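# Move glass cylinder from shelved bench to cart tray

## Task

Take the graduated cylinder sitting on the bench that has shelves and leave it standing upright in the cart's upper tray, with its base resting on the tray floor itself and not on the base of another cylinder. Every other cylinder must also finish standing in that tray. The task fails if any cylinder tips over, touches the room floor, drops more than a few centimetres or is struck hard, because they are glass. The cart, the pedal bin and the stool are movable. At the end, release the cylinder and move the robot away from it, and the robot itself must not fall or be left leaning.

## Robot and tools

Robot: a Rainbow Robotics RB-Y1. It has a two-wheeled base with rear casters (0.66 m long, 0.58 m wide, front edge 0.10 m ahead of the wheel axle), a folding leg and torso, a pan/tilt head and two 7-joint arms, each ending in a parallel gripper. The base only drives straight or turns in place; it cannot move sideways. Each arm is rated for 3 kg.

Frames: the base frame has its origin on the floor between the drive wheels, x forward, y left, z up. The reported chest, left_hand and right_hand positions are in this frame. A hand point is the spot between its finger pads; the fingers point along the hand's -z axis and close along its x axis. Printed hand positions can be off, more so at long reach. base_odometry is the base frame at the start of the scene, counted from wheel turns only (slip counts as travel); heading is positive to the left, -3.142 to 3.142.

execute_actions: argument actions is a list holding one action or none (an empty list just returns state and images). An action may contain:
- base: exactly one of translate_m (a relative drive in metres, forward positive, -3 to 3) or rotate_rad (a relative turn in radians, left/counter-clockwise positive, -3.2 to 3.2). These are offsets from where the base last reported itself.
- joints: absolute targets keyed by joint name, radians for rotary joints and metres for grippers. Ranges: torso_squat_rad 0 to 1.2 (bigger lowers a level chest); torso_shift_rad -0.3 to 0.6 (positive pushes hips forward); torso_pitch_rad -0.2 to 1.4 (positive leans forward); torso_yaw_rad -1.5 to 1.5 (positive turns left). Per arm (left_/right_ prefix): shoulder_pitch_rad -2.356 to 2.356 (0 hangs, negative raises forward); shoulder_roll_rad left 0 to 3.141, right -3.141 to 0 (moving away from zero lifts the arm outward); shoulder_yaw_rad -2.094 to 2.094 (positive turns a bent forearm left, both arms); elbow_rad -2.617 to 0.01 (negative bends); forearm_roll_rad -3.141 to 3.141; wrist_pitch_rad -1.57 to 1.919 (negative tips hand forward); hand_roll_rad -2.705 to 2.705; gripper_m 0 to 0.1 (pad gap). Head: head_pan_rad -0.523 to 0.523 (positive left, relative to chest); head_tilt_rad -0.35 to 1.57 (positive looks down). Done tolerance is ±0.02 rad, ±0.004 m for grippers.
- speeds: optional caps for this action, translate_m 0.05 to 0.4 m/s, rotate_rad 0.1 to 1.509 rad/s.
- min_time_s: optional lower bound, 0.1 to 8 s, on how long each arm and head motion takes.
- cameras: optional list from head_camera, left_wrist_camera, right_wrist_camera, all; omitted or null means all, [] means none.
Torso combined limits: squat + shift <= 1.52; squat - shift + pitch <= 1.57; shift + 0.5 pitch - 0.4 squat <= 0.7; shift + 0.3 pitch - 0.5 squat <= 0.39; breaking one leaves the torso short with off_target. Long base moves (over 8.667 s) and any action over 15 s are rejected. Unknown keys or out-of-range numbers reject the whole call without motion. Joints left out of an action may keep driving to an earlier target.

wait: seconds, 0 to 10; commands nothing and returns state and images. zoom_image: camera plus region [x0, y0, x1, y1] in pixels of that camera's latest full image, at most 504 by 504. finished_scene: scene, the number of the scene being closed; it is final and reports success.

Results: joint_positions; base_status and joint_status give how each motion ended: done, off_target (resting short, maybe still pushing), contact_stop (torso or arm met firm resistance), time_out, limit_stop_at_<name>, limit_stop_at_own_body (a guard halted an arm or torso before it hit the robot), stopped_with_arm (torso halted because an arm hit something), not_followed. A contact_stop, time_out or stopped_with_arm in one joint halts its whole group (torso, left arm or right arm), which then holds in place. "joint command not followed" with a cause line means an arm's targets were refused to avoid self or arm-to-arm collision; the gripper part still runs. on_its_own lists what the call did not command, with "held at" giving held targets. If a stop occurs, remaining calls in the same reply are skipped. After a stop, first back off the arms, then the torso, in separate actions. If both hands hold one object and the torso contact-stops instantly with nothing in the way, resend every arm joint at its current reading, then retry the torso.

Grasping: command a gap at least 0.005 m narrower than the object; off_target on the gripper is then expected.

Cameras: head_camera 896x504, wrist cameras 644x364; calibration (K, distortion, T_world_to_cam mapping the base frame to the camera) is provided, but actual poses can differ slightly, more for the wrist cameras.

Avoid: dropping or knocking the glass cylinders; driving into furniture (the base keeps pushing, and the bent leg can extend past the front edge and shove the robot backward unnoticed); arms colliding or pressing on each other; heavy loads far forward that tip the robot; torque faults (10 s freeze) and MOTOR HOT or OVER-TEMPERATURE warnings from holding loads too long. Occasionally loose objects get nudged by outside pushes. Thinking time passes in simulation while the robot holds its last command.

Each tool is called after "Emit:" as a command line: name --argument value for each argument, lists and objects as JSON in quotes; but a table of rows of numbers goes row by row, as --pt "numbers of a row", without its own name.

## Session

Emit:
execute_actions --actions '[]'

Scene clock: 0.00 s.
base_odometry: x=+0.000 y=+0.000 heading=+0.000 (m, m, rad; odometry frame)
base_status: not commanded
joint_positions: torso_squat_rad=+0.350 torso_shift_rad=-0.001 torso_pitch_rad=+0.000 torso_yaw_rad=+0.000 left_shoulder_pitch_rad=+0.029 left_shoulder_roll_rad=+0.033 left_shoulder_yaw_rad=-0.056 left_elbow_rad=-0.285 left_forearm_roll_rad=-0.010 left_wrist_pitch_rad=-0.010 left_hand_roll_rad=+0.030 left_gripper_m=+0.099 right_shoulder_pitch_rad=-0.008 right_shoulder_roll_rad=-0.039 right_shoulder_yaw_rad=+0.015 right_elbow_rad=-0.260 right_forearm_roll_rad=+0.047 right_wrist_pitch_rad=-0.034 right_hand_roll_rad=+0.039 right_gripper_m=+0.100 head_pan_rad=-0.001 head_tilt_rad=+0.400
joint_status: not commanded
chest: x=-0.2285 y=+0.0006 z=+1.2475 quat_wxyz=(+1.000, +0.000, +0.000, +0.000) (m; base frame)
left_hand: x=-0.1090 y=+0.2389 z=+0.5731 quat_wxyz=(+0.991, +0.011, -0.133, -0.015) (m; base frame)
right_hand: x=-0.0890 y=-0.2464 z=+0.5771 quat_wxyz=(+0.987, -0.024, -0.149, +0.054) (m; base frame)
pictures: head_camera, left_wrist_camera, right_wrist_camera
Images, in order (width x height): head_camera 896x504, left_wrist_camera 644x364, right_wrist_camera 644x364.

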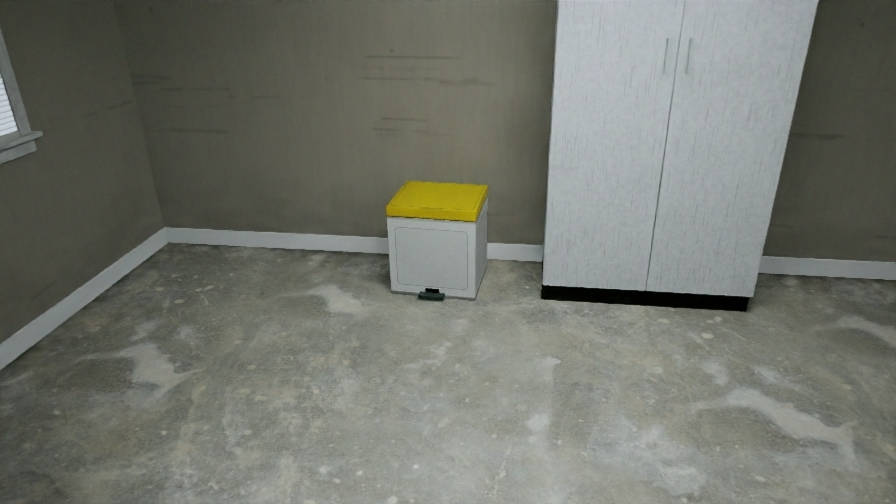

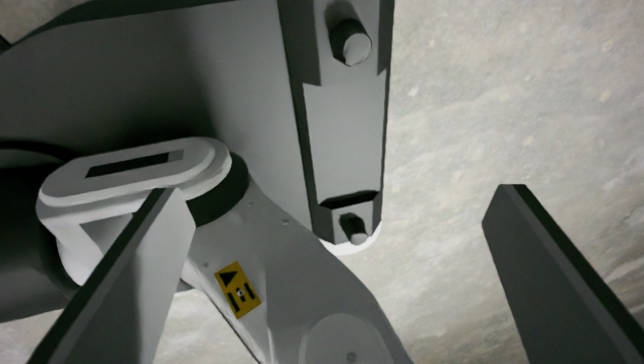

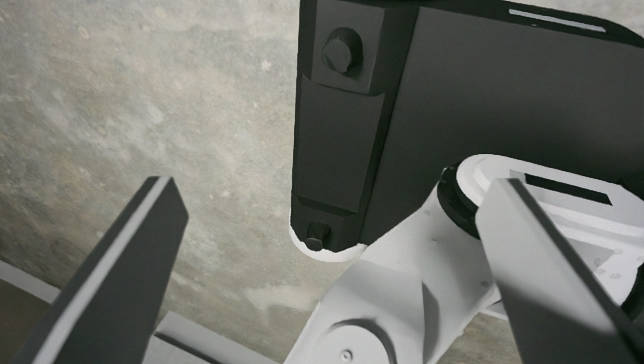

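Emit:
execute_actions --actions '[{"base":{"rotate_rad":-1.2}}]' --cameras '["head_camera"]'

Scene clock: 8.67 s.
base_odometry: x=+0.000 y=+0.000 heading=-1.199 (m, m, rad; odometry frame)
base_status: done
joint_positions: torso_squat_rad=+0.350 torso_shift_rad=-0.001 torso_pitch_rad=+0.000 torso_yaw_rad=+0.000 left_shoulder_pitch_rad=+0.029 left_shoulder_roll_rad=+0.033 left_shoulder_yaw_rad=-0.056 left_elbow_rad=-0.285 left_forearm_roll_rad=-0.010 left_wrist_pitch_rad=-0.010 left_hand_roll_rad=+0.030 left_gripper_m=+0.099 right_shoulder_pitch_rad=-0.008 right_shoulder_roll_rad=-0.039 right_shoulder_yaw_rad=+0.015 right_elbow_rad=-0.260 right_forearm_roll_rad=+0.047 right_wrist_pitch_rad=-0.034 right_hand_roll_rad=+0.039 right_gripper_m=+0.100 head_pan_rad=-0.001 head_tilt_rad=+0.400
joint_status: not commanded
chest: x=-0.2285 y=+0.0007 z=+1.2475 quat_wxyz=(+1.000, +0.000, +0.000, +0.000) (m; base frame)
left_hand: x=-0.1090 y=+0.2390 z=+0.5730 quat_wxyz=(+0.991, +0.011, -0.133, -0.015) (m; base frame)
right_hand: x=-0.0890 y=-0.2464 z=+0.5771 quat_wxyz=(+0.987, -0.024, -0.149, +0.054) (m; base frame)
pictures: head_camera
camera_calibration (this result's frames):
head_camera: T_world_to_cam=[[-0.0661196, -0.997361, -0.0300031, 0.0344917], [-0.43062, 0.0556466, -0.900816, 1.27673], [0.900108, -0.0466416, -0.433163, 0.760011], [0, 0, 0, 1]] pos_world=[-0.132027, -0.00119659, 1.48034]
Images, in order (width x height): head_camera 896x504.

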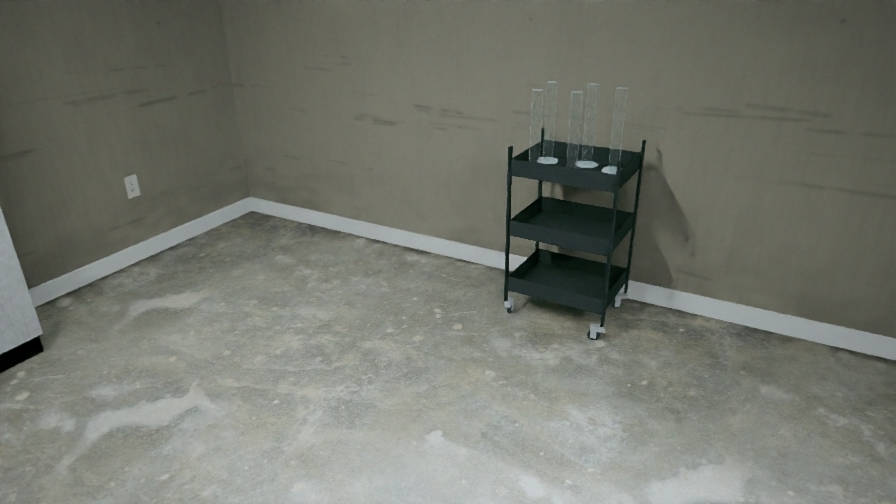

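Emit:
execute_actions --actions '[{"base":{"rotate_rad":-1.2}}]' --cameras '["head_camera"]'

Scene clock: 14.80 s.
base_odometry: x=+0.000 y=+0.000 heading=-2.399 (m, m, rad; odometry frame)
base_status: done
joint_positions: torso_squat_rad=+0.350 torso_shift_rad=-0.001 torso_pitch_rad=+0.000 torso_yaw_rad=+0.000 left_shoulder_pitch_rad=+0.029 left_shoulder_roll_rad=+0.033 left_shoulder_yaw_rad=-0.056 left_elbow_rad=-0.285 left_forearm_roll_rad=-0.010 left_wrist_pitch_rad=-0.010 left_hand_roll_rad=+0.030 left_gripper_m=+0.099 right_shoulder_pitch_rad=-0.008 right_shoulder_roll_rad=-0.039 right_shoulder_yaw_rad=+0.015 right_elbow_rad=-0.260 right_forearm_roll_rad=+0.047 right_wrist_pitch_rad=-0.034 right_hand_roll_rad=+0.039 right_gripper_m=+0.100 head_pan_rad=-0.001 head_tilt_rad=+0.400
joint_status: not commanded
chest: x=-0.2285 y=+0.0007 z=+1.2475 quat_wxyz=(+1.000, +0.000, +0.000, +0.000) (m; base frame)
left_hand: x=-0.1090 y=+0.2390 z=+0.5730 quat_wxyz=(+0.991, +0.011, -0.133, -0.015) (m; base frame)
right_hand: x=-0.0890 y=-0.2464 z=+0.5771 quat_wxyz=(+0.987, -0.024, -0.149, +0.054) (m; base frame)
pictures: head_camera
camera_calibration (this result's frames):
head_camera: T_world_to_cam=[[-0.0661194, -0.997361, -0.0299923, 0.0344819], [-0.43062, 0.0556368, -0.900817, 1.27673], [0.900108, -0.0466462, -0.433162, 0.760011], [0, 0, 0, 1]] pos_world=[-0.132027, -0.00119043, 1.48034]
Images, in order (width x height): head_camera 896x504.

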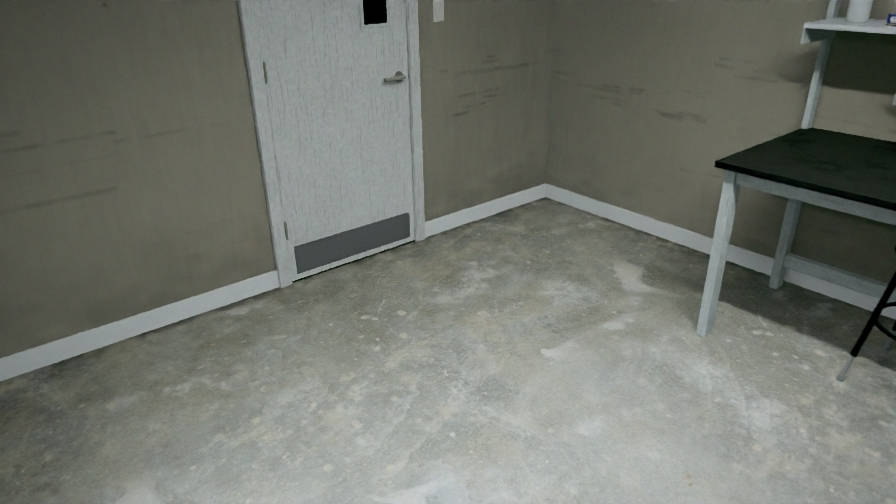

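Emit:
execute_actions --actions '[{"base":{"rotate_rad":-0.8},"joints":{"head_tilt_rad":0.25}}]' --cameras '["head_camera"]'

Scene clock: 21.77 s.
base_odometry: x=+0.000 y=+0.000 heading=+3.085 (m, m, rad; odometry frame)
base_status: done
joint_positions: torso_squat_rad=+0.350 torso_shift_rad=-0.001 torso_pitch_rad=+0.000 torso_yaw_rad=+0.000 left_shoulder_pitch_rad=+0.029 left_shoulder_roll_rad=+0.033 left_shoulder_yaw_rad=-0.056 left_elbow_rad=-0.285 left_forearm_roll_rad=-0.010 left_wrist_pitch_rad=-0.010 left_hand_roll_rad=+0.030 left_gripper_m=+0.099 right_shoulder_pitch_rad=-0.008 right_shoulder_roll_rad=-0.039 right_shoulder_yaw_rad=+0.015 right_elbow_rad=-0.260 right_forearm_roll_rad=+0.047 right_wrist_pitch_rad=-0.034 right_hand_roll_rad=+0.039 right_gripper_m=+0.100 head_pan_rad=-0.001 head_tilt_rad=+0.250
joint_status: all done
chest: x=-0.2285 y=+0.0007 z=+1.2475 quat_wxyz=(+1.000, +0.000, +0.000, +0.000) (m; base frame)
left_hand: x=-0.1090 y=+0.2390 z=+0.5730 quat_wxyz=(+0.991, +0.011, -0.133, -0.015) (m; base frame)
right_hand: x=-0.0890 y=-0.2464 z=+0.5771 quat_wxyz=(+0.987, -0.024, -0.149, +0.054) (m; base frame)
pictures: head_camera
camera_calibration (this result's frames):
head_camera: T_world_to_cam=[[-0.0608229, -0.997368, -0.0394674, 0.0493054], [-0.290898, 0.0555364, -0.955141, 1.38422], [0.954819, -0.0466135, -0.293511, 0.569158], [0, 0, 0, 1]] pos_world=[-0.137778, -0.00116832, 1.49112]
Images, in order (width x height): head_camera 896x504.

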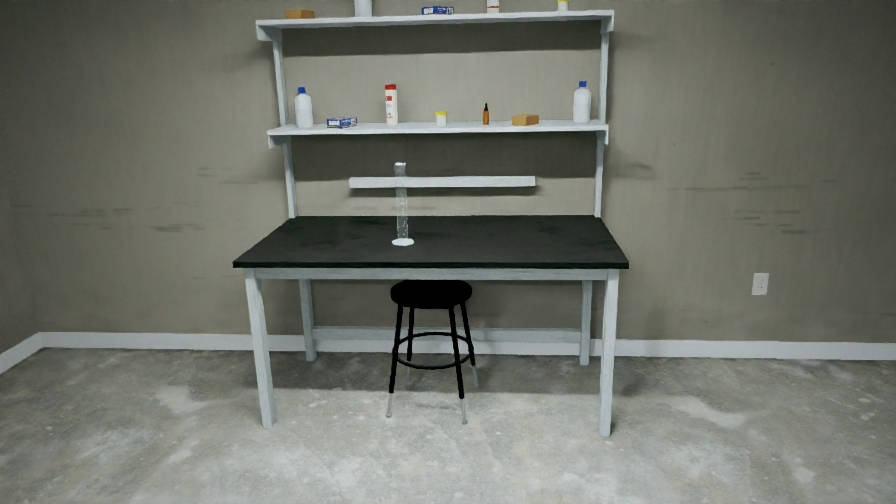

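Emit:
execute_actions --actions '[{"base":{"translate_m":1.6},"joints":{"head_tilt_rad":0.7,"left_shoulder_pitch_rad":-0.6,"left_elbow_rad":-1.9,"left_wrist_pitch_rad":0.9,"left_shoulder_roll_rad":0.15}}]' --cameras '["head_camera"]'

Scene clock: 41.87 s.
base_odometry: x=-1.597 y=+0.092 heading=+3.084 (m, m, rad; odometry frame)
base_status: done
joint_positions: torso_squat_rad=+0.350 torso_shift_rad=-0.001 torso_pitch_rad=+0.000 torso_yaw_rad=+0.000 left_shoulder_pitch_rad=-0.600 left_shoulder_roll_rad=+0.150 left_shoulder_yaw_rad=-0.056 left_elbow_rad=-1.900 left_forearm_roll_rad=-0.010 left_wrist_pitch_rad=+0.900 left_hand_roll_rad=+0.030 left_gripper_m=+0.099 right_shoulder_pitch_rad=-0.008 right_shoulder_roll_rad=-0.039 right_shoulder_yaw_rad=+0.015 right_elbow_rad=-0.260 right_forearm_roll_rad=+0.047 right_wrist_pitch_rad=-0.034 right_hand_roll_rad=+0.039 right_gripper_m=+0.100 head_pan_rad=-0.001 head_tilt_rad=+0.700
joint_status: all done
chest: x=-0.2284 y=+0.0007 z=+1.2475 quat_wxyz=(+1.000, +0.000, +0.000, +0.000) (m; base frame)
left_hand: x=+0.3544 y=+0.1361 z=+1.2884 quat_wxyz=(+0.700, +0.013, -0.704, -0.120) (m; base frame)
right_hand: x=-0.0890 y=-0.2464 z=+0.5771 quat_wxyz=(+0.987, -0.024, -0.149, +0.054) (m; base frame)
pictures: head_camera
camera_calibration (this result's frames):
head_camera: T_world_to_cam=[[-0.0721626, -0.99735, -0.00922797, 0.00318764], [-0.677451, 0.0558027, -0.733448, 0.983539], [0.73202, -0.046676, -0.679683, 1.08209], [0, 0, 0, 1]] pos_world=[-0.12558, -0.00119744, 1.45688]
Images, in order (width x height): head_camera 896x504.

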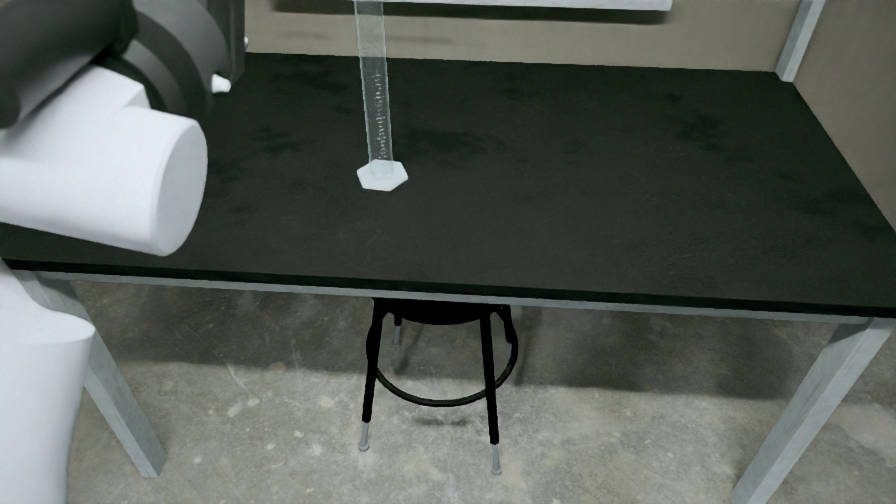

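Emit:
execute_actions --actions '[{"base":{"translate_m":0.2},"joints":{"left_shoulder_pitch_rad":-0.3,"left_elbow_rad":-1.1,"left_wrist_pitch_rad":-0.17,"left_shoulder_roll_rad":0.1,"left_hand_roll_rad":1.57,"left_shoulder_yaw_rad":-0.15}}]' --cameras '["head_camera","left_wrist_camera"]'

Scene clock: 59.90 s.
base_odometry: x=-1.797 y=+0.103 heading=+3.083 (m, m, rad; odometry frame)
base_status: done
joint_positions: torso_squat_rad=+0.350 torso_shift_rad=-0.001 torso_pitch_rad=+0.000 torso_yaw_rad=+0.000 left_shoulder_pitch_rad=-0.300 left_shoulder_roll_rad=+0.100 left_shoulder_yaw_rad=-0.150 left_elbow_rad=-1.100 left_forearm_roll_rad=-0.010 left_wrist_pitch_rad=-0.170 left_hand_roll_rad=+1.570 left_gripper_m=+0.099 right_shoulder_pitch_rad=-0.008 right_shoulder_roll_rad=-0.039 right_shoulder_yaw_rad=+0.015 right_elbow_rad=-0.260 right_forearm_roll_rad=+0.047 right_wrist_pitch_rad=-0.034 right_hand_roll_rad=+0.039 right_gripper_m=+0.100 head_pan_rad=-0.001 head_tilt_rad=+0.700
joint_status: all done
chest: x=-0.2284 y=+0.0007 z=+1.2475 quat_wxyz=(+1.000, +0.000, +0.000, +0.000) (m; base frame)
left_hand: x=+0.3458 y=+0.1467 z=+0.9816 quat_wxyz=(+0.595, -0.504, -0.477, +0.405) (m; base frame)
right_hand: x=-0.0889 y=-0.2464 z=+0.5771 quat_wxyz=(+0.987, -0.024, -0.149, +0.054) (m; base frame)
pictures: head_camera, left_wrist_camera
camera_calibration (this result's frames):
head_camera: T_world_to_cam=[[-0.0721589, -0.997351, -0.00920913, 0.00317068], [-0.67748, 0.0557881, -0.733423, 0.983509], [0.731994, -0.046684, -0.67971, 1.08211], [0, 0, 0, 1]] pos_world=[-0.12556, -0.00118876, 1.45688]
left_wrist_camera: T_world_to_cam=[[0.238016, 0.949325, 0.205258, -0.423934], [-0.667516, 0.00637375, 0.744569, -0.472945], [0.705529, -0.314233, 0.635206, -0.727312], [0, 0, 0, 1]] pos_world=[0.298345, 0.17692, 0.901149]
Images, in order (width x height): head_camera 896x504, left_wrist_camera 644x364.

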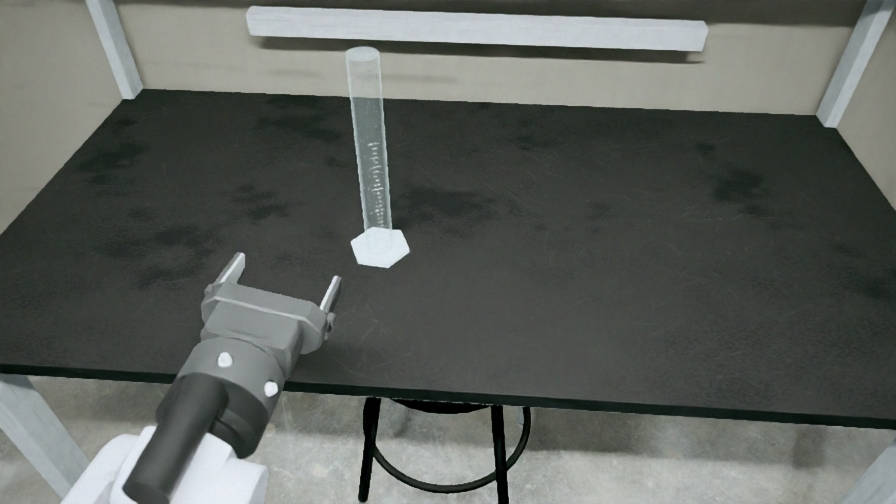

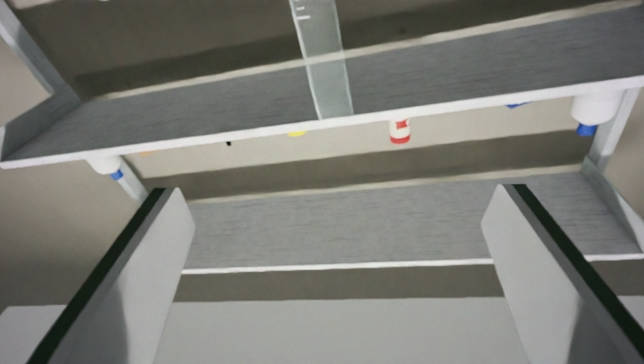

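Emit:
execute_actions --actions '[{"base":{"translate_m":0.15},"joints":{"left_hand_roll_rad":1.77,"left_shoulder_yaw_rad":-0.3}}]' --cameras '["head_camera","left_wrist_camera"]'

Scene clock: 70.10 s.
base_odometry: x=-1.947 y=+0.112 heading=+3.083 (m, m, rad; odometry frame)
base_status: done
joint_positions: torso_squat_rad=+0.350 torso_shift_rad=-0.001 torso_pitch_rad=+0.000 torso_yaw_rad=+0.000 left_shoulder_pitch_rad=-0.300 left_shoulder_roll_rad=+0.100 left_shoulder_yaw_rad=-0.300 left_elbow_rad=-1.100 left_forearm_roll_rad=-0.010 left_wrist_pitch_rad=-0.170 left_hand_roll_rad=+1.770 left_gripper_m=+0.099 right_shoulder_pitch_rad=-0.008 right_shoulder_roll_rad=-0.039 right_shoulder_yaw_rad=+0.015 right_elbow_rad=-0.260 right_forearm_roll_rad=+0.047 right_wrist_pitch_rad=-0.034 right_hand_roll_rad=+0.039 right_gripper_m=+0.100 head_pan_rad=-0.001 head_tilt_rad=+0.700
joint_status: all done
chest: x=-0.2283 y=+0.0007 z=+1.2475 quat_wxyz=(+1.000, +0.000, +0.000, +0.000) (m; base frame)
left_hand: x=+0.3260 y=+0.0807 z=+0.9698 quat_wxyz=(+0.598, -0.563, -0.391, +0.416) (m; base frame)
right_hand: x=-0.0890 y=-0.2464 z=+0.5771 quat_wxyz=(+0.987, -0.024, -0.149, +0.054) (m; base frame)
pictures: head_camera, left_wrist_camera
camera_calibration (this result's frames):
head_camera: T_world_to_cam=[[-0.0721613, -0.997351, -0.00920355, 0.00316796], [-0.677532, 0.055789, -0.733374, 0.983482], [0.731945, -0.0466855, -0.679763, 1.08212], [0, 0, 0, 1]] pos_world=[-0.125482, -0.00118865, 1.45687]
left_wrist_camera: T_world_to_cam=[[0.3721, 0.927166, 0.0436567, -0.239376], [-0.600915, 0.204785, 0.772635, -0.541912], [0.70742, -0.313731, 0.633348, -0.72545], [0, 0, 0, 1]] pos_world=[0.276627, 0.10532, 0.888613]
Images, in order (width x height): head_camera 896x504, left_wrist_camera 644x364.

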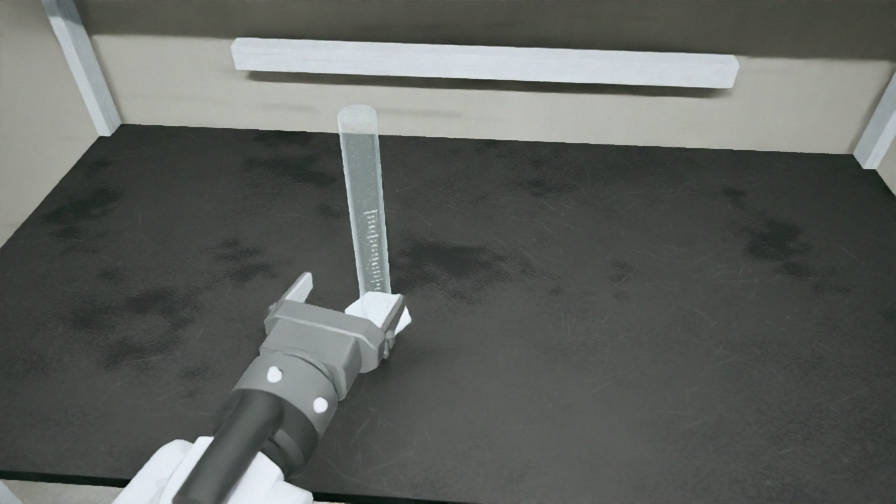

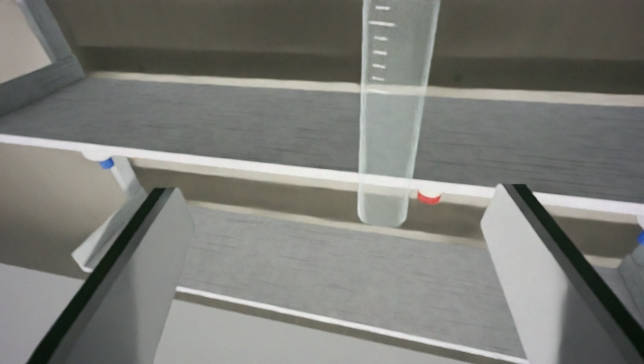

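Emit:
execute_actions --actions '[{"base":{"translate_m":0.16},"speeds":{"translate_m":0.1}}]' --cameras '["head_camera","left_wrist_camera"]'

Scene clock: 76.43 s.
base_odometry: x=-2.106 y=+0.122 heading=+3.082 (m, m, rad; odometry frame)
base_status: done
joint_positions: torso_squat_rad=+0.350 torso_shift_rad=-0.001 torso_pitch_rad=+0.000 torso_yaw_rad=+0.000 left_shoulder_pitch_rad=-0.300 left_shoulder_roll_rad=+0.100 left_shoulder_yaw_rad=-0.300 left_elbow_rad=-1.100 left_forearm_roll_rad=-0.010 left_wrist_pitch_rad=-0.170 left_hand_roll_rad=+1.770 left_gripper_m=+0.099 right_shoulder_pitch_rad=-0.008 right_shoulder_roll_rad=-0.039 right_shoulder_yaw_rad=+0.015 right_elbow_rad=-0.260 right_forearm_roll_rad=+0.047 right_wrist_pitch_rad=-0.034 right_hand_roll_rad=+0.039 right_gripper_m=+0.100 head_pan_rad=-0.001 head_tilt_rad=+0.700
joint_status: not commanded
chest: x=-0.2284 y=+0.0007 z=+1.2475 quat_wxyz=(+1.000, +0.000, +0.000, +0.000) (m; base frame)
left_hand: x=+0.3260 y=+0.0808 z=+0.9699 quat_wxyz=(+0.598, -0.563, -0.391, +0.416) (m; base frame)
right_hand: x=-0.0890 y=-0.2464 z=+0.5771 quat_wxyz=(+0.987, -0.024, -0.149, +0.054) (m; base frame)
pictures: head_camera, left_wrist_camera
camera_calibration (this result's frames):
head_camera: T_world_to_cam=[[-0.0721605, -0.997351, -0.00920923, 0.00317167], [-0.677471, 0.0557888, -0.733431, 0.98353], [0.732001, -0.0466858, -0.679702, 1.08209], [0, 0, 0, 1]] pos_world=[-0.12555, -0.00118846, 1.45688]
left_wrist_camera: T_world_to_cam=[[0.372091, 0.927167, 0.043693, -0.239405], [-0.600972, 0.204773, 0.772593, -0.5419], [0.707376, -0.313733, 0.633396, -0.72548], [0, 0, 0, 1]] pos_world=[0.276601, 0.105328, 0.888645]
Images, in order (width x height): head_camera 896x504, left_wrist_camera 644x364.

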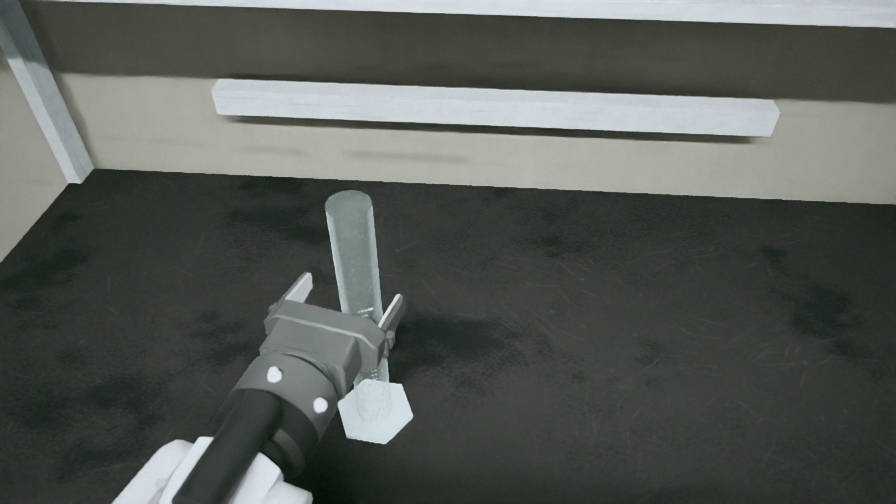

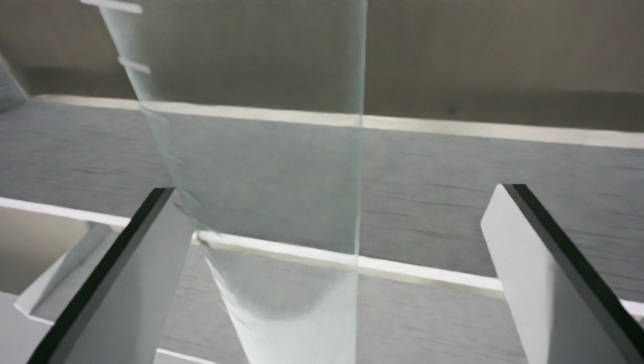

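Emit:
execute_actions --actions '[{"joints":{"left_gripper_m":0.02}}]' --cameras '[]'

Emit:
execute_actions --actions '[{"joints":{"torso_squat_rad":0.0}}]' --cameras '["head_camera"]'

Scene clock: 87.83 s.
base_odometry: x=-2.106 y=+0.122 heading=+3.082 (m, m, rad; odometry frame)
base_status: not commanded
joint_positions: torso_squat_rad=+0.350 torso_shift_rad=-0.001 torso_pitch_rad=+0.000 torso_yaw_rad=+0.000 left_shoulder_pitch_rad=-0.300 left_shoulder_roll_rad=+0.100 left_shoulder_yaw_rad=-0.300 left_elbow_rad=-1.100 left_forearm_roll_rad=-0.010 left_wrist_pitch_rad=-0.170 left_hand_roll_rad=+1.770 left_gripper_m=+0.042 right_shoulder_pitch_rad=-0.008 right_shoulder_roll_rad=-0.039 right_shoulder_yaw_rad=+0.015 right_elbow_rad=-0.260 right_forearm_roll_rad=+0.047 right_wrist_pitch_rad=-0.034 right_hand_roll_rad=+0.039 right_gripper_m=+0.100 head_pan_rad=-0.001 head_tilt_rad=+0.700
joint_status: left_gripper_m off_target (ended at +0.042, target +0.020)
chest: x=-0.2284 y=+0.0007 z=+1.2475 quat_wxyz=(+1.000, +0.000, +0.000, +0.000) (m; base frame)
left_hand: x=+0.3259 y=+0.0807 z=+0.9699 quat_wxyz=(+0.598, -0.563, -0.391, +0.416) (m; base frame)
right_hand: x=-0.0890 y=-0.2464 z=+0.5771 quat_wxyz=(+0.987, -0.024, -0.149, +0.054) (m; base frame)
pictures: none
No camera images: the call's "cameras" was empty. Leave "cameras" out to get every camera's image.

Scene clock: 89.83 s.
base_odometry: x=-2.106 y=+0.122 heading=+3.082 (m, m, rad; odometry frame)
base_status: not commanded
joint_positions: torso_squat_rad=+0.000 torso_shift_rad=-0.001 torso_pitch_rad=+0.000 torso_yaw_rad=+0.000 left_shoulder_pitch_rad=-0.300 left_shoulder_roll_rad=+0.100 left_shoulder_yaw_rad=-0.300 left_elbow_rad=-1.100 left_forearm_roll_rad=-0.010 left_wrist_pitch_rad=-0.170 left_hand_roll_rad=+1.770 left_gripper_m=+0.042 right_shoulder_pitch_rad=-0.008 right_shoulder_roll_rad=-0.039 right_shoulder_yaw_rad=+0.015 right_elbow_rad=-0.260 right_forearm_roll_rad=+0.047 right_wrist_pitch_rad=-0.034 right_hand_roll_rad=+0.039 right_gripper_m=+0.100 head_pan_rad=-0.001 head_tilt_rad=+0.700
joint_status: all done
chest: x=-0.2283 y=+0.0007 z=+1.2899 quat_wxyz=(+1.000, +0.000, +0.000, +0.000) (m; base frame)
left_hand: x=+0.3259 y=+0.0808 z=+1.0121 quat_wxyz=(+0.598, -0.563, -0.391, +0.416) (m; base frame)
right_hand: x=-0.0891 y=-0.2463 z=+0.6195 quat_wxyz=(+0.987, -0.024, -0.149, +0.054) (m; base frame)
pictures: head_camera
camera_calibration (this result's frames):
head_camera: T_world_to_cam=[[-0.0721621, -0.997351, -0.009197, 0.00358593], [-0.677596, 0.0557889, -0.733315, 1.01452], [0.731885, -0.0466857, -0.679827, 1.11106], [0, 0, 0, 1]] pos_world=[-0.125469, -0.00115226, 1.49932]
Images, in order (width x height): head_camera 896x504.

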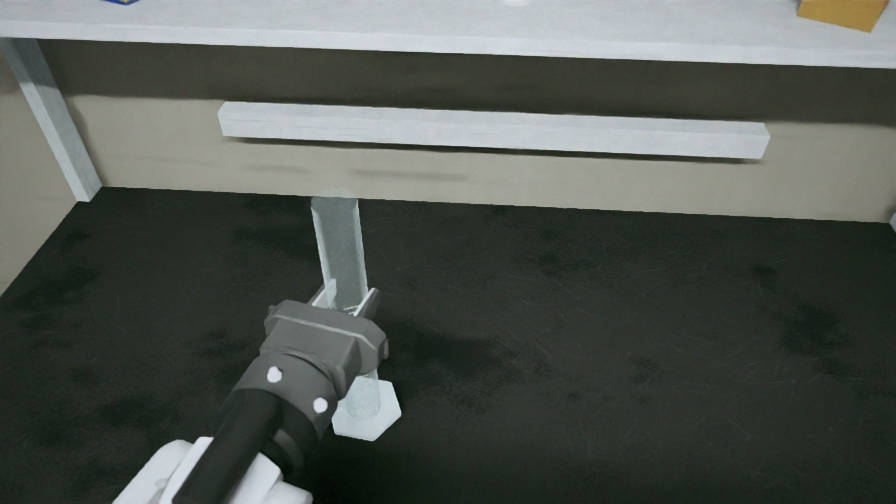

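Emit:
execute_actions --actions '[{"base":{"translate_m":-2.2},"joints":{"left_shoulder_pitch_rad":-0.6,"left_elbow_rad":-1.5,"left_wrist_pitch_rad":0.53,"head_tilt_rad":0.5},"min_time_s":3}]' --cameras '[]'

Emit:
execute_actions --actions '[{"base":{"rotate_rad":1.63},"speeds":{"rotate_rad":0.8}}]' --cameras '["head_camera"]'

Scene clock: 108.93 s.
base_odometry: x=+0.090 y=-0.012 heading=+3.080 (m, m, rad; odometry frame)
base_status: done
joint_positions: torso_squat_rad=+0.000 torso_shift_rad=-0.001 torso_pitch_rad=+0.000 torso_yaw_rad=+0.000 left_shoulder_pitch_rad=-0.599 left_shoulder_roll_rad=+0.100 left_shoulder_yaw_rad=-0.300 left_elbow_rad=-1.500 left_forearm_roll_rad=-0.010 left_wrist_pitch_rad=+0.530 left_hand_roll_rad=+1.770 left_gripper_m=+0.042 right_shoulder_pitch_rad=-0.007 right_shoulder_roll_rad=-0.039 right_shoulder_yaw_rad=+0.015 right_elbow_rad=-0.260 right_forearm_roll_rad=+0.047 right_wrist_pitch_rad=-0.034 right_hand_roll_rad=+0.039 right_gripper_m=+0.100 head_pan_rad=-0.001 head_tilt_rad=+0.500
joint_status: all done
chest: x=-0.2284 y=+0.0007 z=+1.2899 quat_wxyz=(+1.000, +0.000, +0.000, +0.000) (m; base frame)
left_hand: x=+0.3758 y=+0.0163 z=+1.2100 quat_wxyz=(+0.630, -0.537, -0.410, +0.383) (m; base frame)
right_hand: x=-0.0891 y=-0.2463 z=+0.6195 quat_wxyz=(+0.987, -0.024, -0.149, +0.054) (m; base frame)
pictures: none
No camera images: the call's "cameras" was empty. Leave "cameras" out to get every camera's image.

Scene clock: 113.03 s.
base_odometry: x=+0.090 y=-0.012 heading=-1.573 (m, m, rad; odometry frame)
base_status: done
joint_positions: torso_squat_rad=+0.000 torso_shift_rad=-0.001 torso_pitch_rad=+0.000 torso_yaw_rad=+0.000 left_shoulder_pitch_rad=-0.599 left_shoulder_roll_rad=+0.100 left_shoulder_yaw_rad=-0.300 left_elbow_rad=-1.500 left_forearm_roll_rad=-0.010 left_wrist_pitch_rad=+0.530 left_hand_roll_rad=+1.770 left_gripper_m=+0.042 right_shoulder_pitch_rad=-0.007 right_shoulder_roll_rad=-0.039 right_shoulder_yaw_rad=+0.015 right_elbow_rad=-0.260 right_forearm_roll_rad=+0.047 right_wrist_pitch_rad=-0.034 right_hand_roll_rad=+0.039 right_gripper_m=+0.100 head_pan_rad=-0.001 head_tilt_rad=+0.500
joint_status: not commanded
chest: x=-0.2284 y=+0.0007 z=+1.2899 quat_wxyz=(+1.000, +0.000, +0.000, +0.000) (m; base frame)
left_hand: x=+0.3758 y=+0.0162 z=+1.2100 quat_wxyz=(+0.630, -0.537, -0.410, +0.383) (m; base frame)
right_hand: x=-0.0891 y=-0.2463 z=+0.6195 quat_wxyz=(+0.987, -0.024, -0.149, +0.054) (m; base frame)
pictures: head_camera
camera_calibration (this result's frames):
head_camera: T_world_to_cam=[[-0.0688119, -0.997358, -0.0232899, 0.0252431], [-0.518242, 0.0556844, -0.853419, 1.22629], [0.852461, -0.0466556, -0.520704, 0.898967], [0, 0, 0, 1]] pos_world=[-0.129085, -0.00116671, 1.51522]
Images, in order (width x height): head_camera 896x504.

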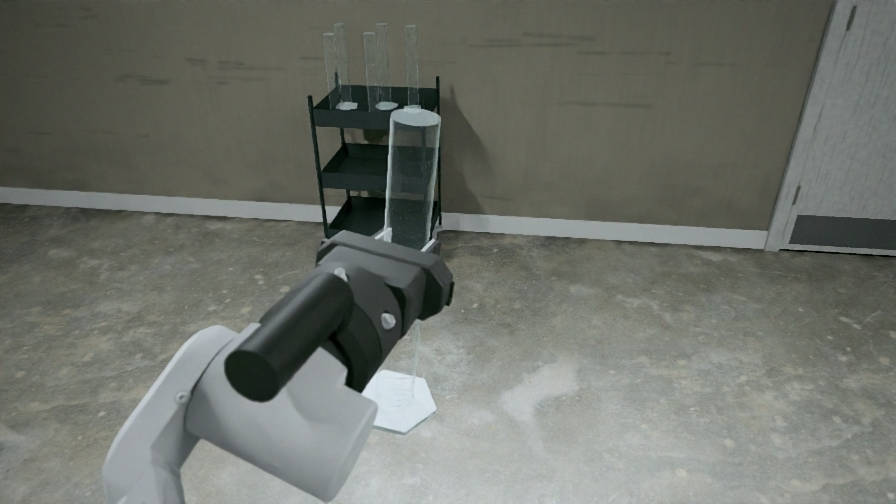

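Emit:
execute_actions --actions '[{"base":{"translate_m":1.3},"joints":{"head_tilt_rad":0.75,"head_pan_rad":-0.1,"left_shoulder_yaw_rad":0.1},"min_time_s":2}]' --cameras '["head_camera"]'

Scene clock: 122.37 s.
base_odometry: x=+0.087 y=-1.312 heading=-1.573 (m, m, rad; odometry frame)
base_status: done
joint_positions: torso_squat_rad=+0.000 torso_shift_rad=-0.001 torso_pitch_rad=+0.000 torso_yaw_rad=+0.000 left_shoulder_pitch_rad=-0.599 left_shoulder_roll_rad=+0.100 left_shoulder_yaw_rad=+0.100 left_elbow_rad=-1.500 left_forearm_roll_rad=-0.010 left_wrist_pitch_rad=+0.530 left_hand_roll_rad=+1.770 left_gripper_m=+0.042 right_shoulder_pitch_rad=-0.008 right_shoulder_roll_rad=-0.039 right_shoulder_yaw_rad=+0.015 right_elbow_rad=-0.260 right_forearm_roll_rad=+0.047 right_wrist_pitch_rad=-0.034 right_hand_roll_rad=+0.039 right_gripper_m=+0.100 head_pan_rad=-0.100 head_tilt_rad=+0.750
joint_status: all done
chest: x=-0.2284 y=+0.0007 z=+1.2899 quat_wxyz=(+1.000, +0.000, +0.000, +0.000) (m; base frame)
left_hand: x=+0.4170 y=+0.1962 z=+1.2459 quat_wxyz=(+0.492, -0.530, -0.454, +0.520) (m; base frame)
right_hand: x=-0.0890 y=-0.2463 z=+0.6196 quat_wxyz=(+0.987, -0.024, -0.149, +0.054) (m; base frame)
pictures: head_camera
camera_calibration (this result's frames):
head_camera: T_world_to_cam=[[-0.171127, -0.985233, -0.0056278, -0.0221917], [-0.704244, 0.126312, -0.698631, 0.957256], [0.689025, -0.115591, -0.71546, 1.1554], [0, 0, 0, 1]] pos_world=[-0.125755, -0.009223, 1.49528]
Images, in order (width x height): head_camera 896x504.

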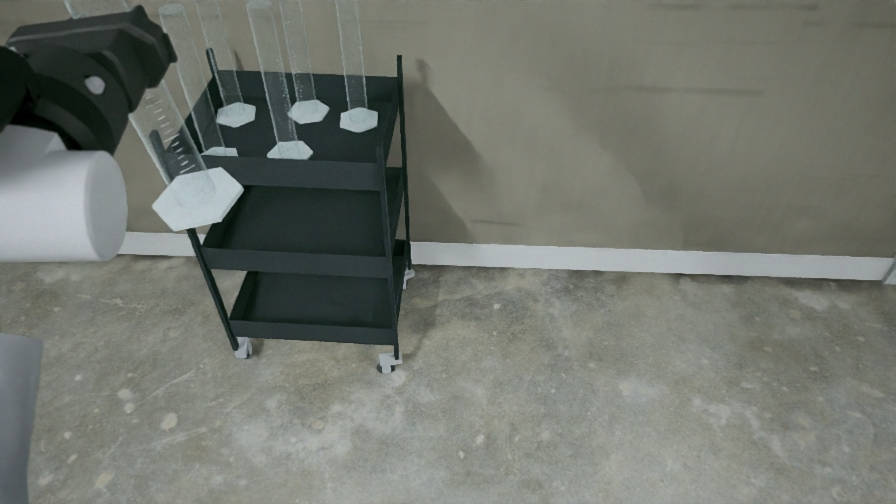

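Emit:
execute_actions --actions '[{"base":{"translate_m":0.66},"speeds":{"translate_m":0.2},"joints":{"head_tilt_rad":1.0,"head_pan_rad":0,"left_shoulder_yaw_rad":-0.45,"left_shoulder_pitch_rad":-0.3,"left_elbow_rad":-1.1,"left_wrist_pitch_rad":-0.17,"left_hand_roll_rad":1.8},"min_time_s":2}]' --cameras '["head_camera"]'

Scene clock: 151.00 s.
base_odometry: x=+0.086 y=-1.972 heading=-1.572 (m, m, rad; odometry frame)
base_status: done
joint_positions: torso_squat_rad=+0.000 torso_shift_rad=-0.001 torso_pitch_rad=+0.000 torso_yaw_rad=+0.000 left_shoulder_pitch_rad=-0.300 left_shoulder_roll_rad=+0.100 left_shoulder_yaw_rad=-0.450 left_elbow_rad=-1.100 left_forearm_roll_rad=-0.010 left_wrist_pitch_rad=-0.170 left_hand_roll_rad=+1.800 left_gripper_m=+0.042 right_shoulder_pitch_rad=-0.008 right_shoulder_roll_rad=-0.039 right_shoulder_yaw_rad=+0.015 right_elbow_rad=-0.260 right_forearm_roll_rad=+0.047 right_wrist_pitch_rad=-0.034 right_hand_roll_rad=+0.039 right_gripper_m=+0.100 head_pan_rad=+0.000 head_tilt_rad=+1.000
joint_status: all done
chest: x=-0.2284 y=+0.0007 z=+1.2899 quat_wxyz=(+1.000, +0.000, +0.000, +0.000) (m; base frame)
left_hand: x=+0.2967 y=+0.0191 z=+0.9979 quat_wxyz=(+0.635, -0.579, -0.346, +0.377) (m; base frame)
right_hand: x=-0.0890 y=-0.2463 z=+0.6196 quat_wxyz=(+0.987, -0.024, -0.149, +0.054) (m; base frame)
pictures: head_camera
camera_calibration (this result's frames):
head_camera: T_world_to_cam=[[-0.0712188, -0.997383, 0.0124143, -0.0284482], [-0.863998, 0.0554655, -0.500431, 0.629004], [0.498433, -0.0463661, -0.865687, 1.33986], [0, 0, 0, 1]] pos_world=[-0.1264, -0.00113769, 1.47503]
Images, in order (width x height): head_camera 896x504.

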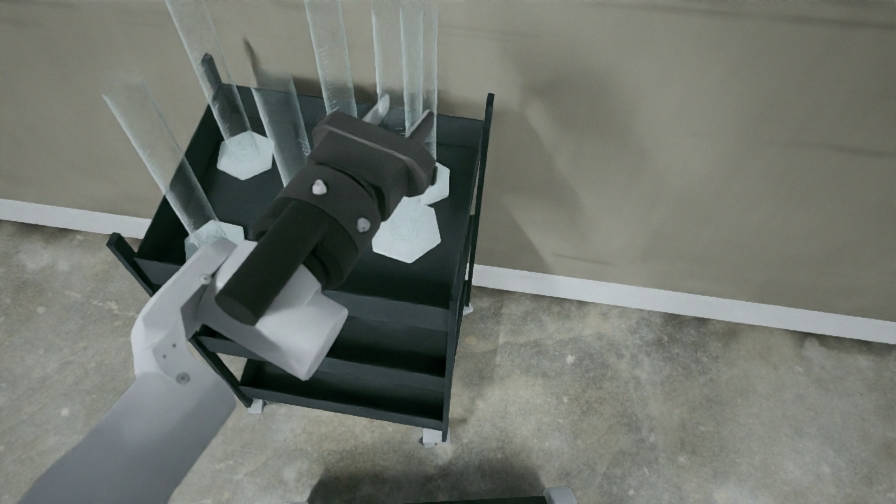

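Emit:
execute_actions --actions '[{"joints":{"torso_squat_rad":0.55}}]' --cameras '["head_camera"]'

Scene clock: 164.70 s.
base_odometry: x=+0.086 y=-1.972 heading=-1.572 (m, m, rad; odometry frame)
base_status: not commanded
joint_positions: torso_squat_rad=+0.550 torso_shift_rad=-0.001 torso_pitch_rad=+0.000 torso_yaw_rad=+0.000 left_shoulder_pitch_rad=-0.300 left_shoulder_roll_rad=+0.100 left_shoulder_yaw_rad=-0.450 left_elbow_rad=-1.100 left_forearm_roll_rad=-0.010 left_wrist_pitch_rad=-0.170 left_hand_roll_rad=+1.800 left_gripper_m=+0.042 right_shoulder_pitch_rad=-0.008 right_shoulder_roll_rad=-0.039 right_shoulder_yaw_rad=+0.015 right_elbow_rad=-0.260 right_forearm_roll_rad=+0.047 right_wrist_pitch_rad=-0.034 right_hand_roll_rad=+0.039 right_gripper_m=+0.100 head_pan_rad=+0.000 head_tilt_rad=+1.000
joint_status: all done
chest: x=-0.2285 y=+0.0006 z=+1.1867 quat_wxyz=(+1.000, +0.000, +0.000, +0.000) (m; base frame)
left_hand: x=+0.2967 y=+0.0191 z=+0.8948 quat_wxyz=(+0.635, -0.579, -0.346, +0.377) (m; base frame)
right_hand: x=-0.0889 y=-0.2464 z=+0.5164 quat_wxyz=(+0.987, -0.024, -0.149, +0.054) (m; base frame)
pictures: head_camera
camera_calibration (this result's frames):
head_camera: T_world_to_cam=[[-0.0712176, -0.997384, 0.0123974, -0.0272378], [-0.863881, 0.0554621, -0.500633, 0.577544], [0.498635, -0.0463638, -0.865571, 1.25044], [0, 0, 0, 1]] pos_world=[-0.126522, -0.00122339, 1.37182]
Images, in order (width x height): head_camera 896x504.

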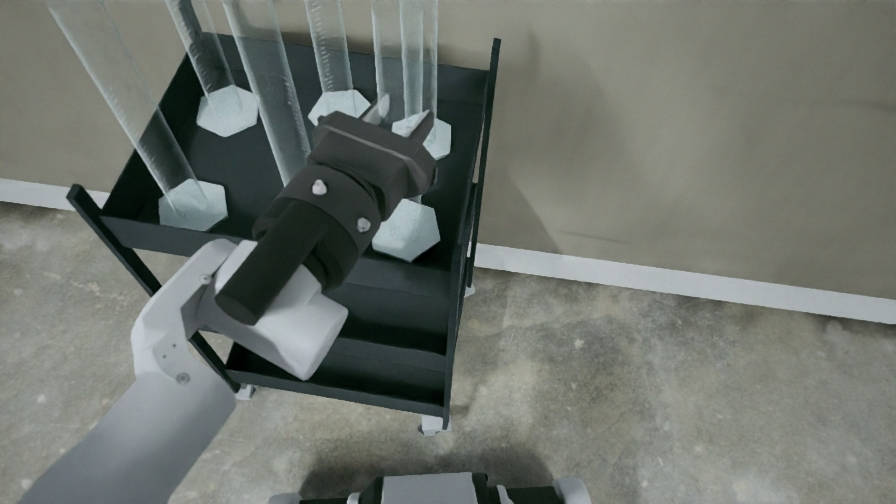

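Emit:
execute_actions --actions '[{"base":{"translate_m":0.03},"speeds":{"translate_m":0.05},"joints":{"torso_squat_rad":0.62}}]' --cameras '["head_camera"]'

Scene clock: 170.00 s.
base_odometry: x=+0.086 y=-2.002 heading=-1.571 (m, m, rad; odometry frame)
base_status: done
joint_positions: torso_squat_rad=+0.620 torso_shift_rad=-0.001 torso_pitch_rad=-0.001 torso_yaw_rad=+0.000 left_shoulder_pitch_rad=-0.302 left_shoulder_roll_rad=+0.099 left_shoulder_yaw_rad=-0.450 left_elbow_rad=-1.103 left_forearm_roll_rad=-0.010 left_wrist_pitch_rad=-0.171 left_hand_roll_rad=+1.800 left_gripper_m=+0.042 right_shoulder_pitch_rad=-0.008 right_shoulder_roll_rad=-0.039 right_shoulder_yaw_rad=+0.015 right_elbow_rad=-0.260 right_forearm_roll_rad=+0.047 right_wrist_pitch_rad=-0.034 right_hand_roll_rad=+0.039 right_gripper_m=+0.100 head_pan_rad=+0.000 head_tilt_rad=+1.000
joint_status: all done
chest: x=-0.2288 y=+0.0006 z=+1.1596 quat_wxyz=(+1.000, +0.000, -0.001, +0.000) (m; base frame)
left_hand: x=+0.2973 y=+0.0175 z=+0.8712 quat_wxyz=(+0.633, -0.582, -0.347, +0.375) (m; base frame)
right_hand: x=-0.0888 y=-0.2464 z=+0.4894 quat_wxyz=(+0.987, -0.024, -0.150, +0.054) (m; base frame)
pictures: head_camera
camera_calibration (this result's frames):
head_camera: T_world_to_cam=[[-0.071222, -0.997384, 0.012345, -0.0268908], [-0.863511, 0.0554578, -0.501271, 0.564501], [0.499275, -0.0463616, -0.865202, 1.2269], [0, 0, 0, 1]] pos_world=[-0.127024, -0.00124536, 1.34482]
Images, in order (width x height): head_camera 896x504.

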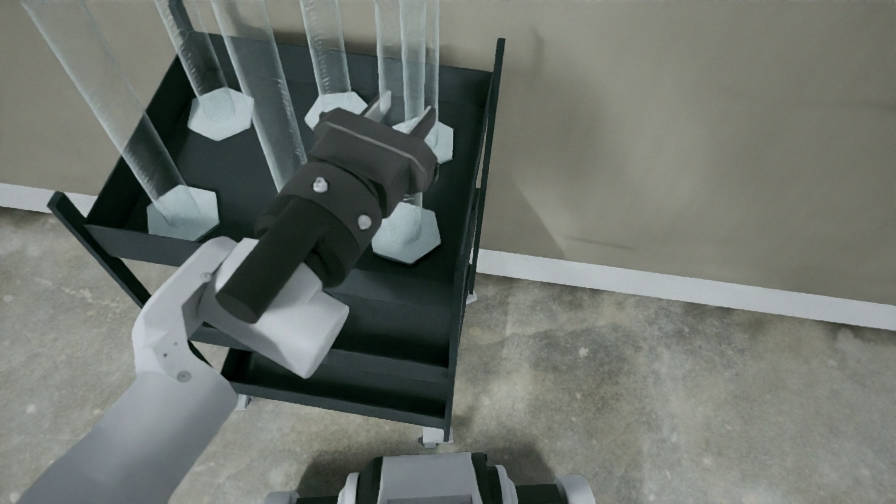

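The joints deflected slightly, so the foot has touched down. I'll release it and back away.

Emit:
execute_actions --actions '[{"joints":{"left_gripper_m":0.075}}]' --cameras '[]'

Emit:
execute_actions --actions '[{"base":{"translate_m":-0.5},"speeds":{"translate_m":0.15},"joints":{"head_tilt_rad":0.7}}]' --cameras '["head_camera"]'

Scene clock: 175.93 s.
base_odometry: x=+0.086 y=-2.002 heading=-1.571 (m, m, rad; odometry frame)
base_status: not commanded
joint_positions: torso_squat_rad=+0.620 torso_shift_rad=-0.001 torso_pitch_rad=+0.000 torso_yaw_rad=+0.000 left_shoulder_pitch_rad=-0.300 left_shoulder_roll_rad=+0.100 left_shoulder_yaw_rad=-0.450 left_elbow_rad=-1.100 left_forearm_roll_rad=-0.010 left_wrist_pitch_rad=-0.170 left_hand_roll_rad=+1.800 left_gripper_m=+0.075 right_shoulder_pitch_rad=-0.008 right_shoulder_roll_rad=-0.039 right_shoulder_yaw_rad=+0.015 right_elbow_rad=-0.260 right_forearm_roll_rad=+0.047 right_wrist_pitch_rad=-0.034 right_hand_roll_rad=+0.039 right_gripper_m=+0.100 head_pan_rad=+0.000 head_tilt_rad=+1.000
joint_status: all done
chest: x=-0.2285 y=+0.0006 z=+1.1596 quat_wxyz=(+1.000, +0.000, +0.000, +0.000) (m; base frame)
left_hand: x=+0.2968 y=+0.0188 z=+0.8683 quat_wxyz=(+0.635, -0.579, -0.346, +0.377) (m; base frame)
right_hand: x=-0.0889 y=-0.2464 z=+0.4893 quat_wxyz=(+0.987, -0.024, -0.149, +0.054) (m; base frame)
pictures: none
No camera images: the call's "cameras" was empty. Leave "cameras" out to get every camera's image.

Scene clock: 180.27 s.
base_odometry: x=+0.086 y=-1.502 heading=-1.570 (m, m, rad; odometry frame)
base_status: done
joint_positions: torso_squat_rad=+0.620 torso_shift_rad=-0.001 torso_pitch_rad=+0.000 torso_yaw_rad=+0.000 left_shoulder_pitch_rad=-0.300 left_shoulder_roll_rad=+0.100 left_shoulder_yaw_rad=-0.450 left_elbow_rad=-1.100 left_forearm_roll_rad=-0.010 left_wrist_pitch_rad=-0.170 left_hand_roll_rad=+1.800 left_gripper_m=+0.075 right_shoulder_pitch_rad=-0.007 right_shoulder_roll_rad=-0.039 right_shoulder_yaw_rad=+0.015 right_elbow_rad=-0.260 right_forearm_roll_rad=+0.047 right_wrist_pitch_rad=-0.034 right_hand_roll_rad=+0.039 right_gripper_m=+0.100 head_pan_rad=+0.000 head_tilt_rad=+0.700
joint_status: all done
chest: x=-0.2284 y=+0.0006 z=+1.1596 quat_wxyz=(+1.000, +0.000, +0.000, +0.000) (m; base frame)
left_hand: x=+0.2968 y=+0.0189 z=+0.8680 quat_wxyz=(+0.635, -0.579, -0.346, +0.377) (m; base frame)
right_hand: x=-0.0890 y=-0.2464 z=+0.4893 quat_wxyz=(+0.987, -0.024, -0.149, +0.054) (m; base frame)
pictures: head_camera
camera_calibration (this result's frames):
head_camera: T_world_to_cam=[[-0.0715578, -0.997394, -0.00923631, 0.00242213], [-0.677391, 0.0553921, -0.733535, 0.919207], [0.732134, -0.0462335, -0.679589, 1.02234], [0, 0, 0, 1]] pos_world=[-0.125656, -0.00123451, 1.36907]
Images, in order (width x height): head_camera 896x504.

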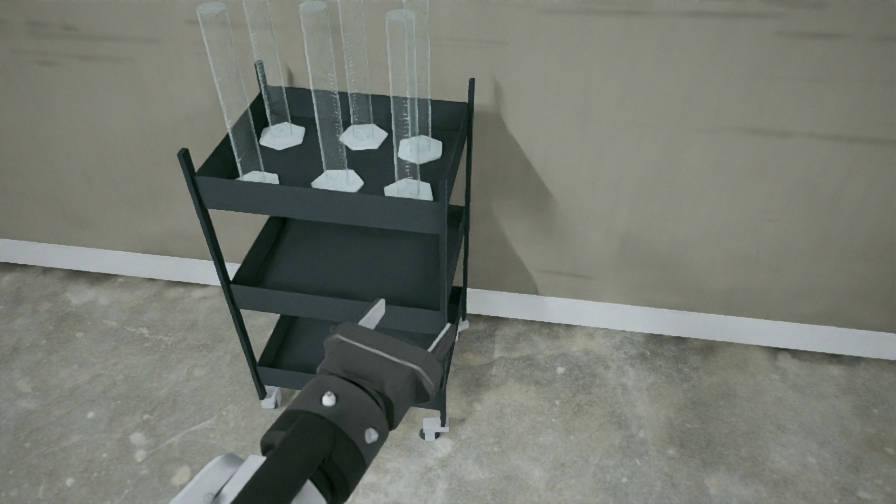

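Emit:
finished_scene --scene 1

The scene is finished: the task was done.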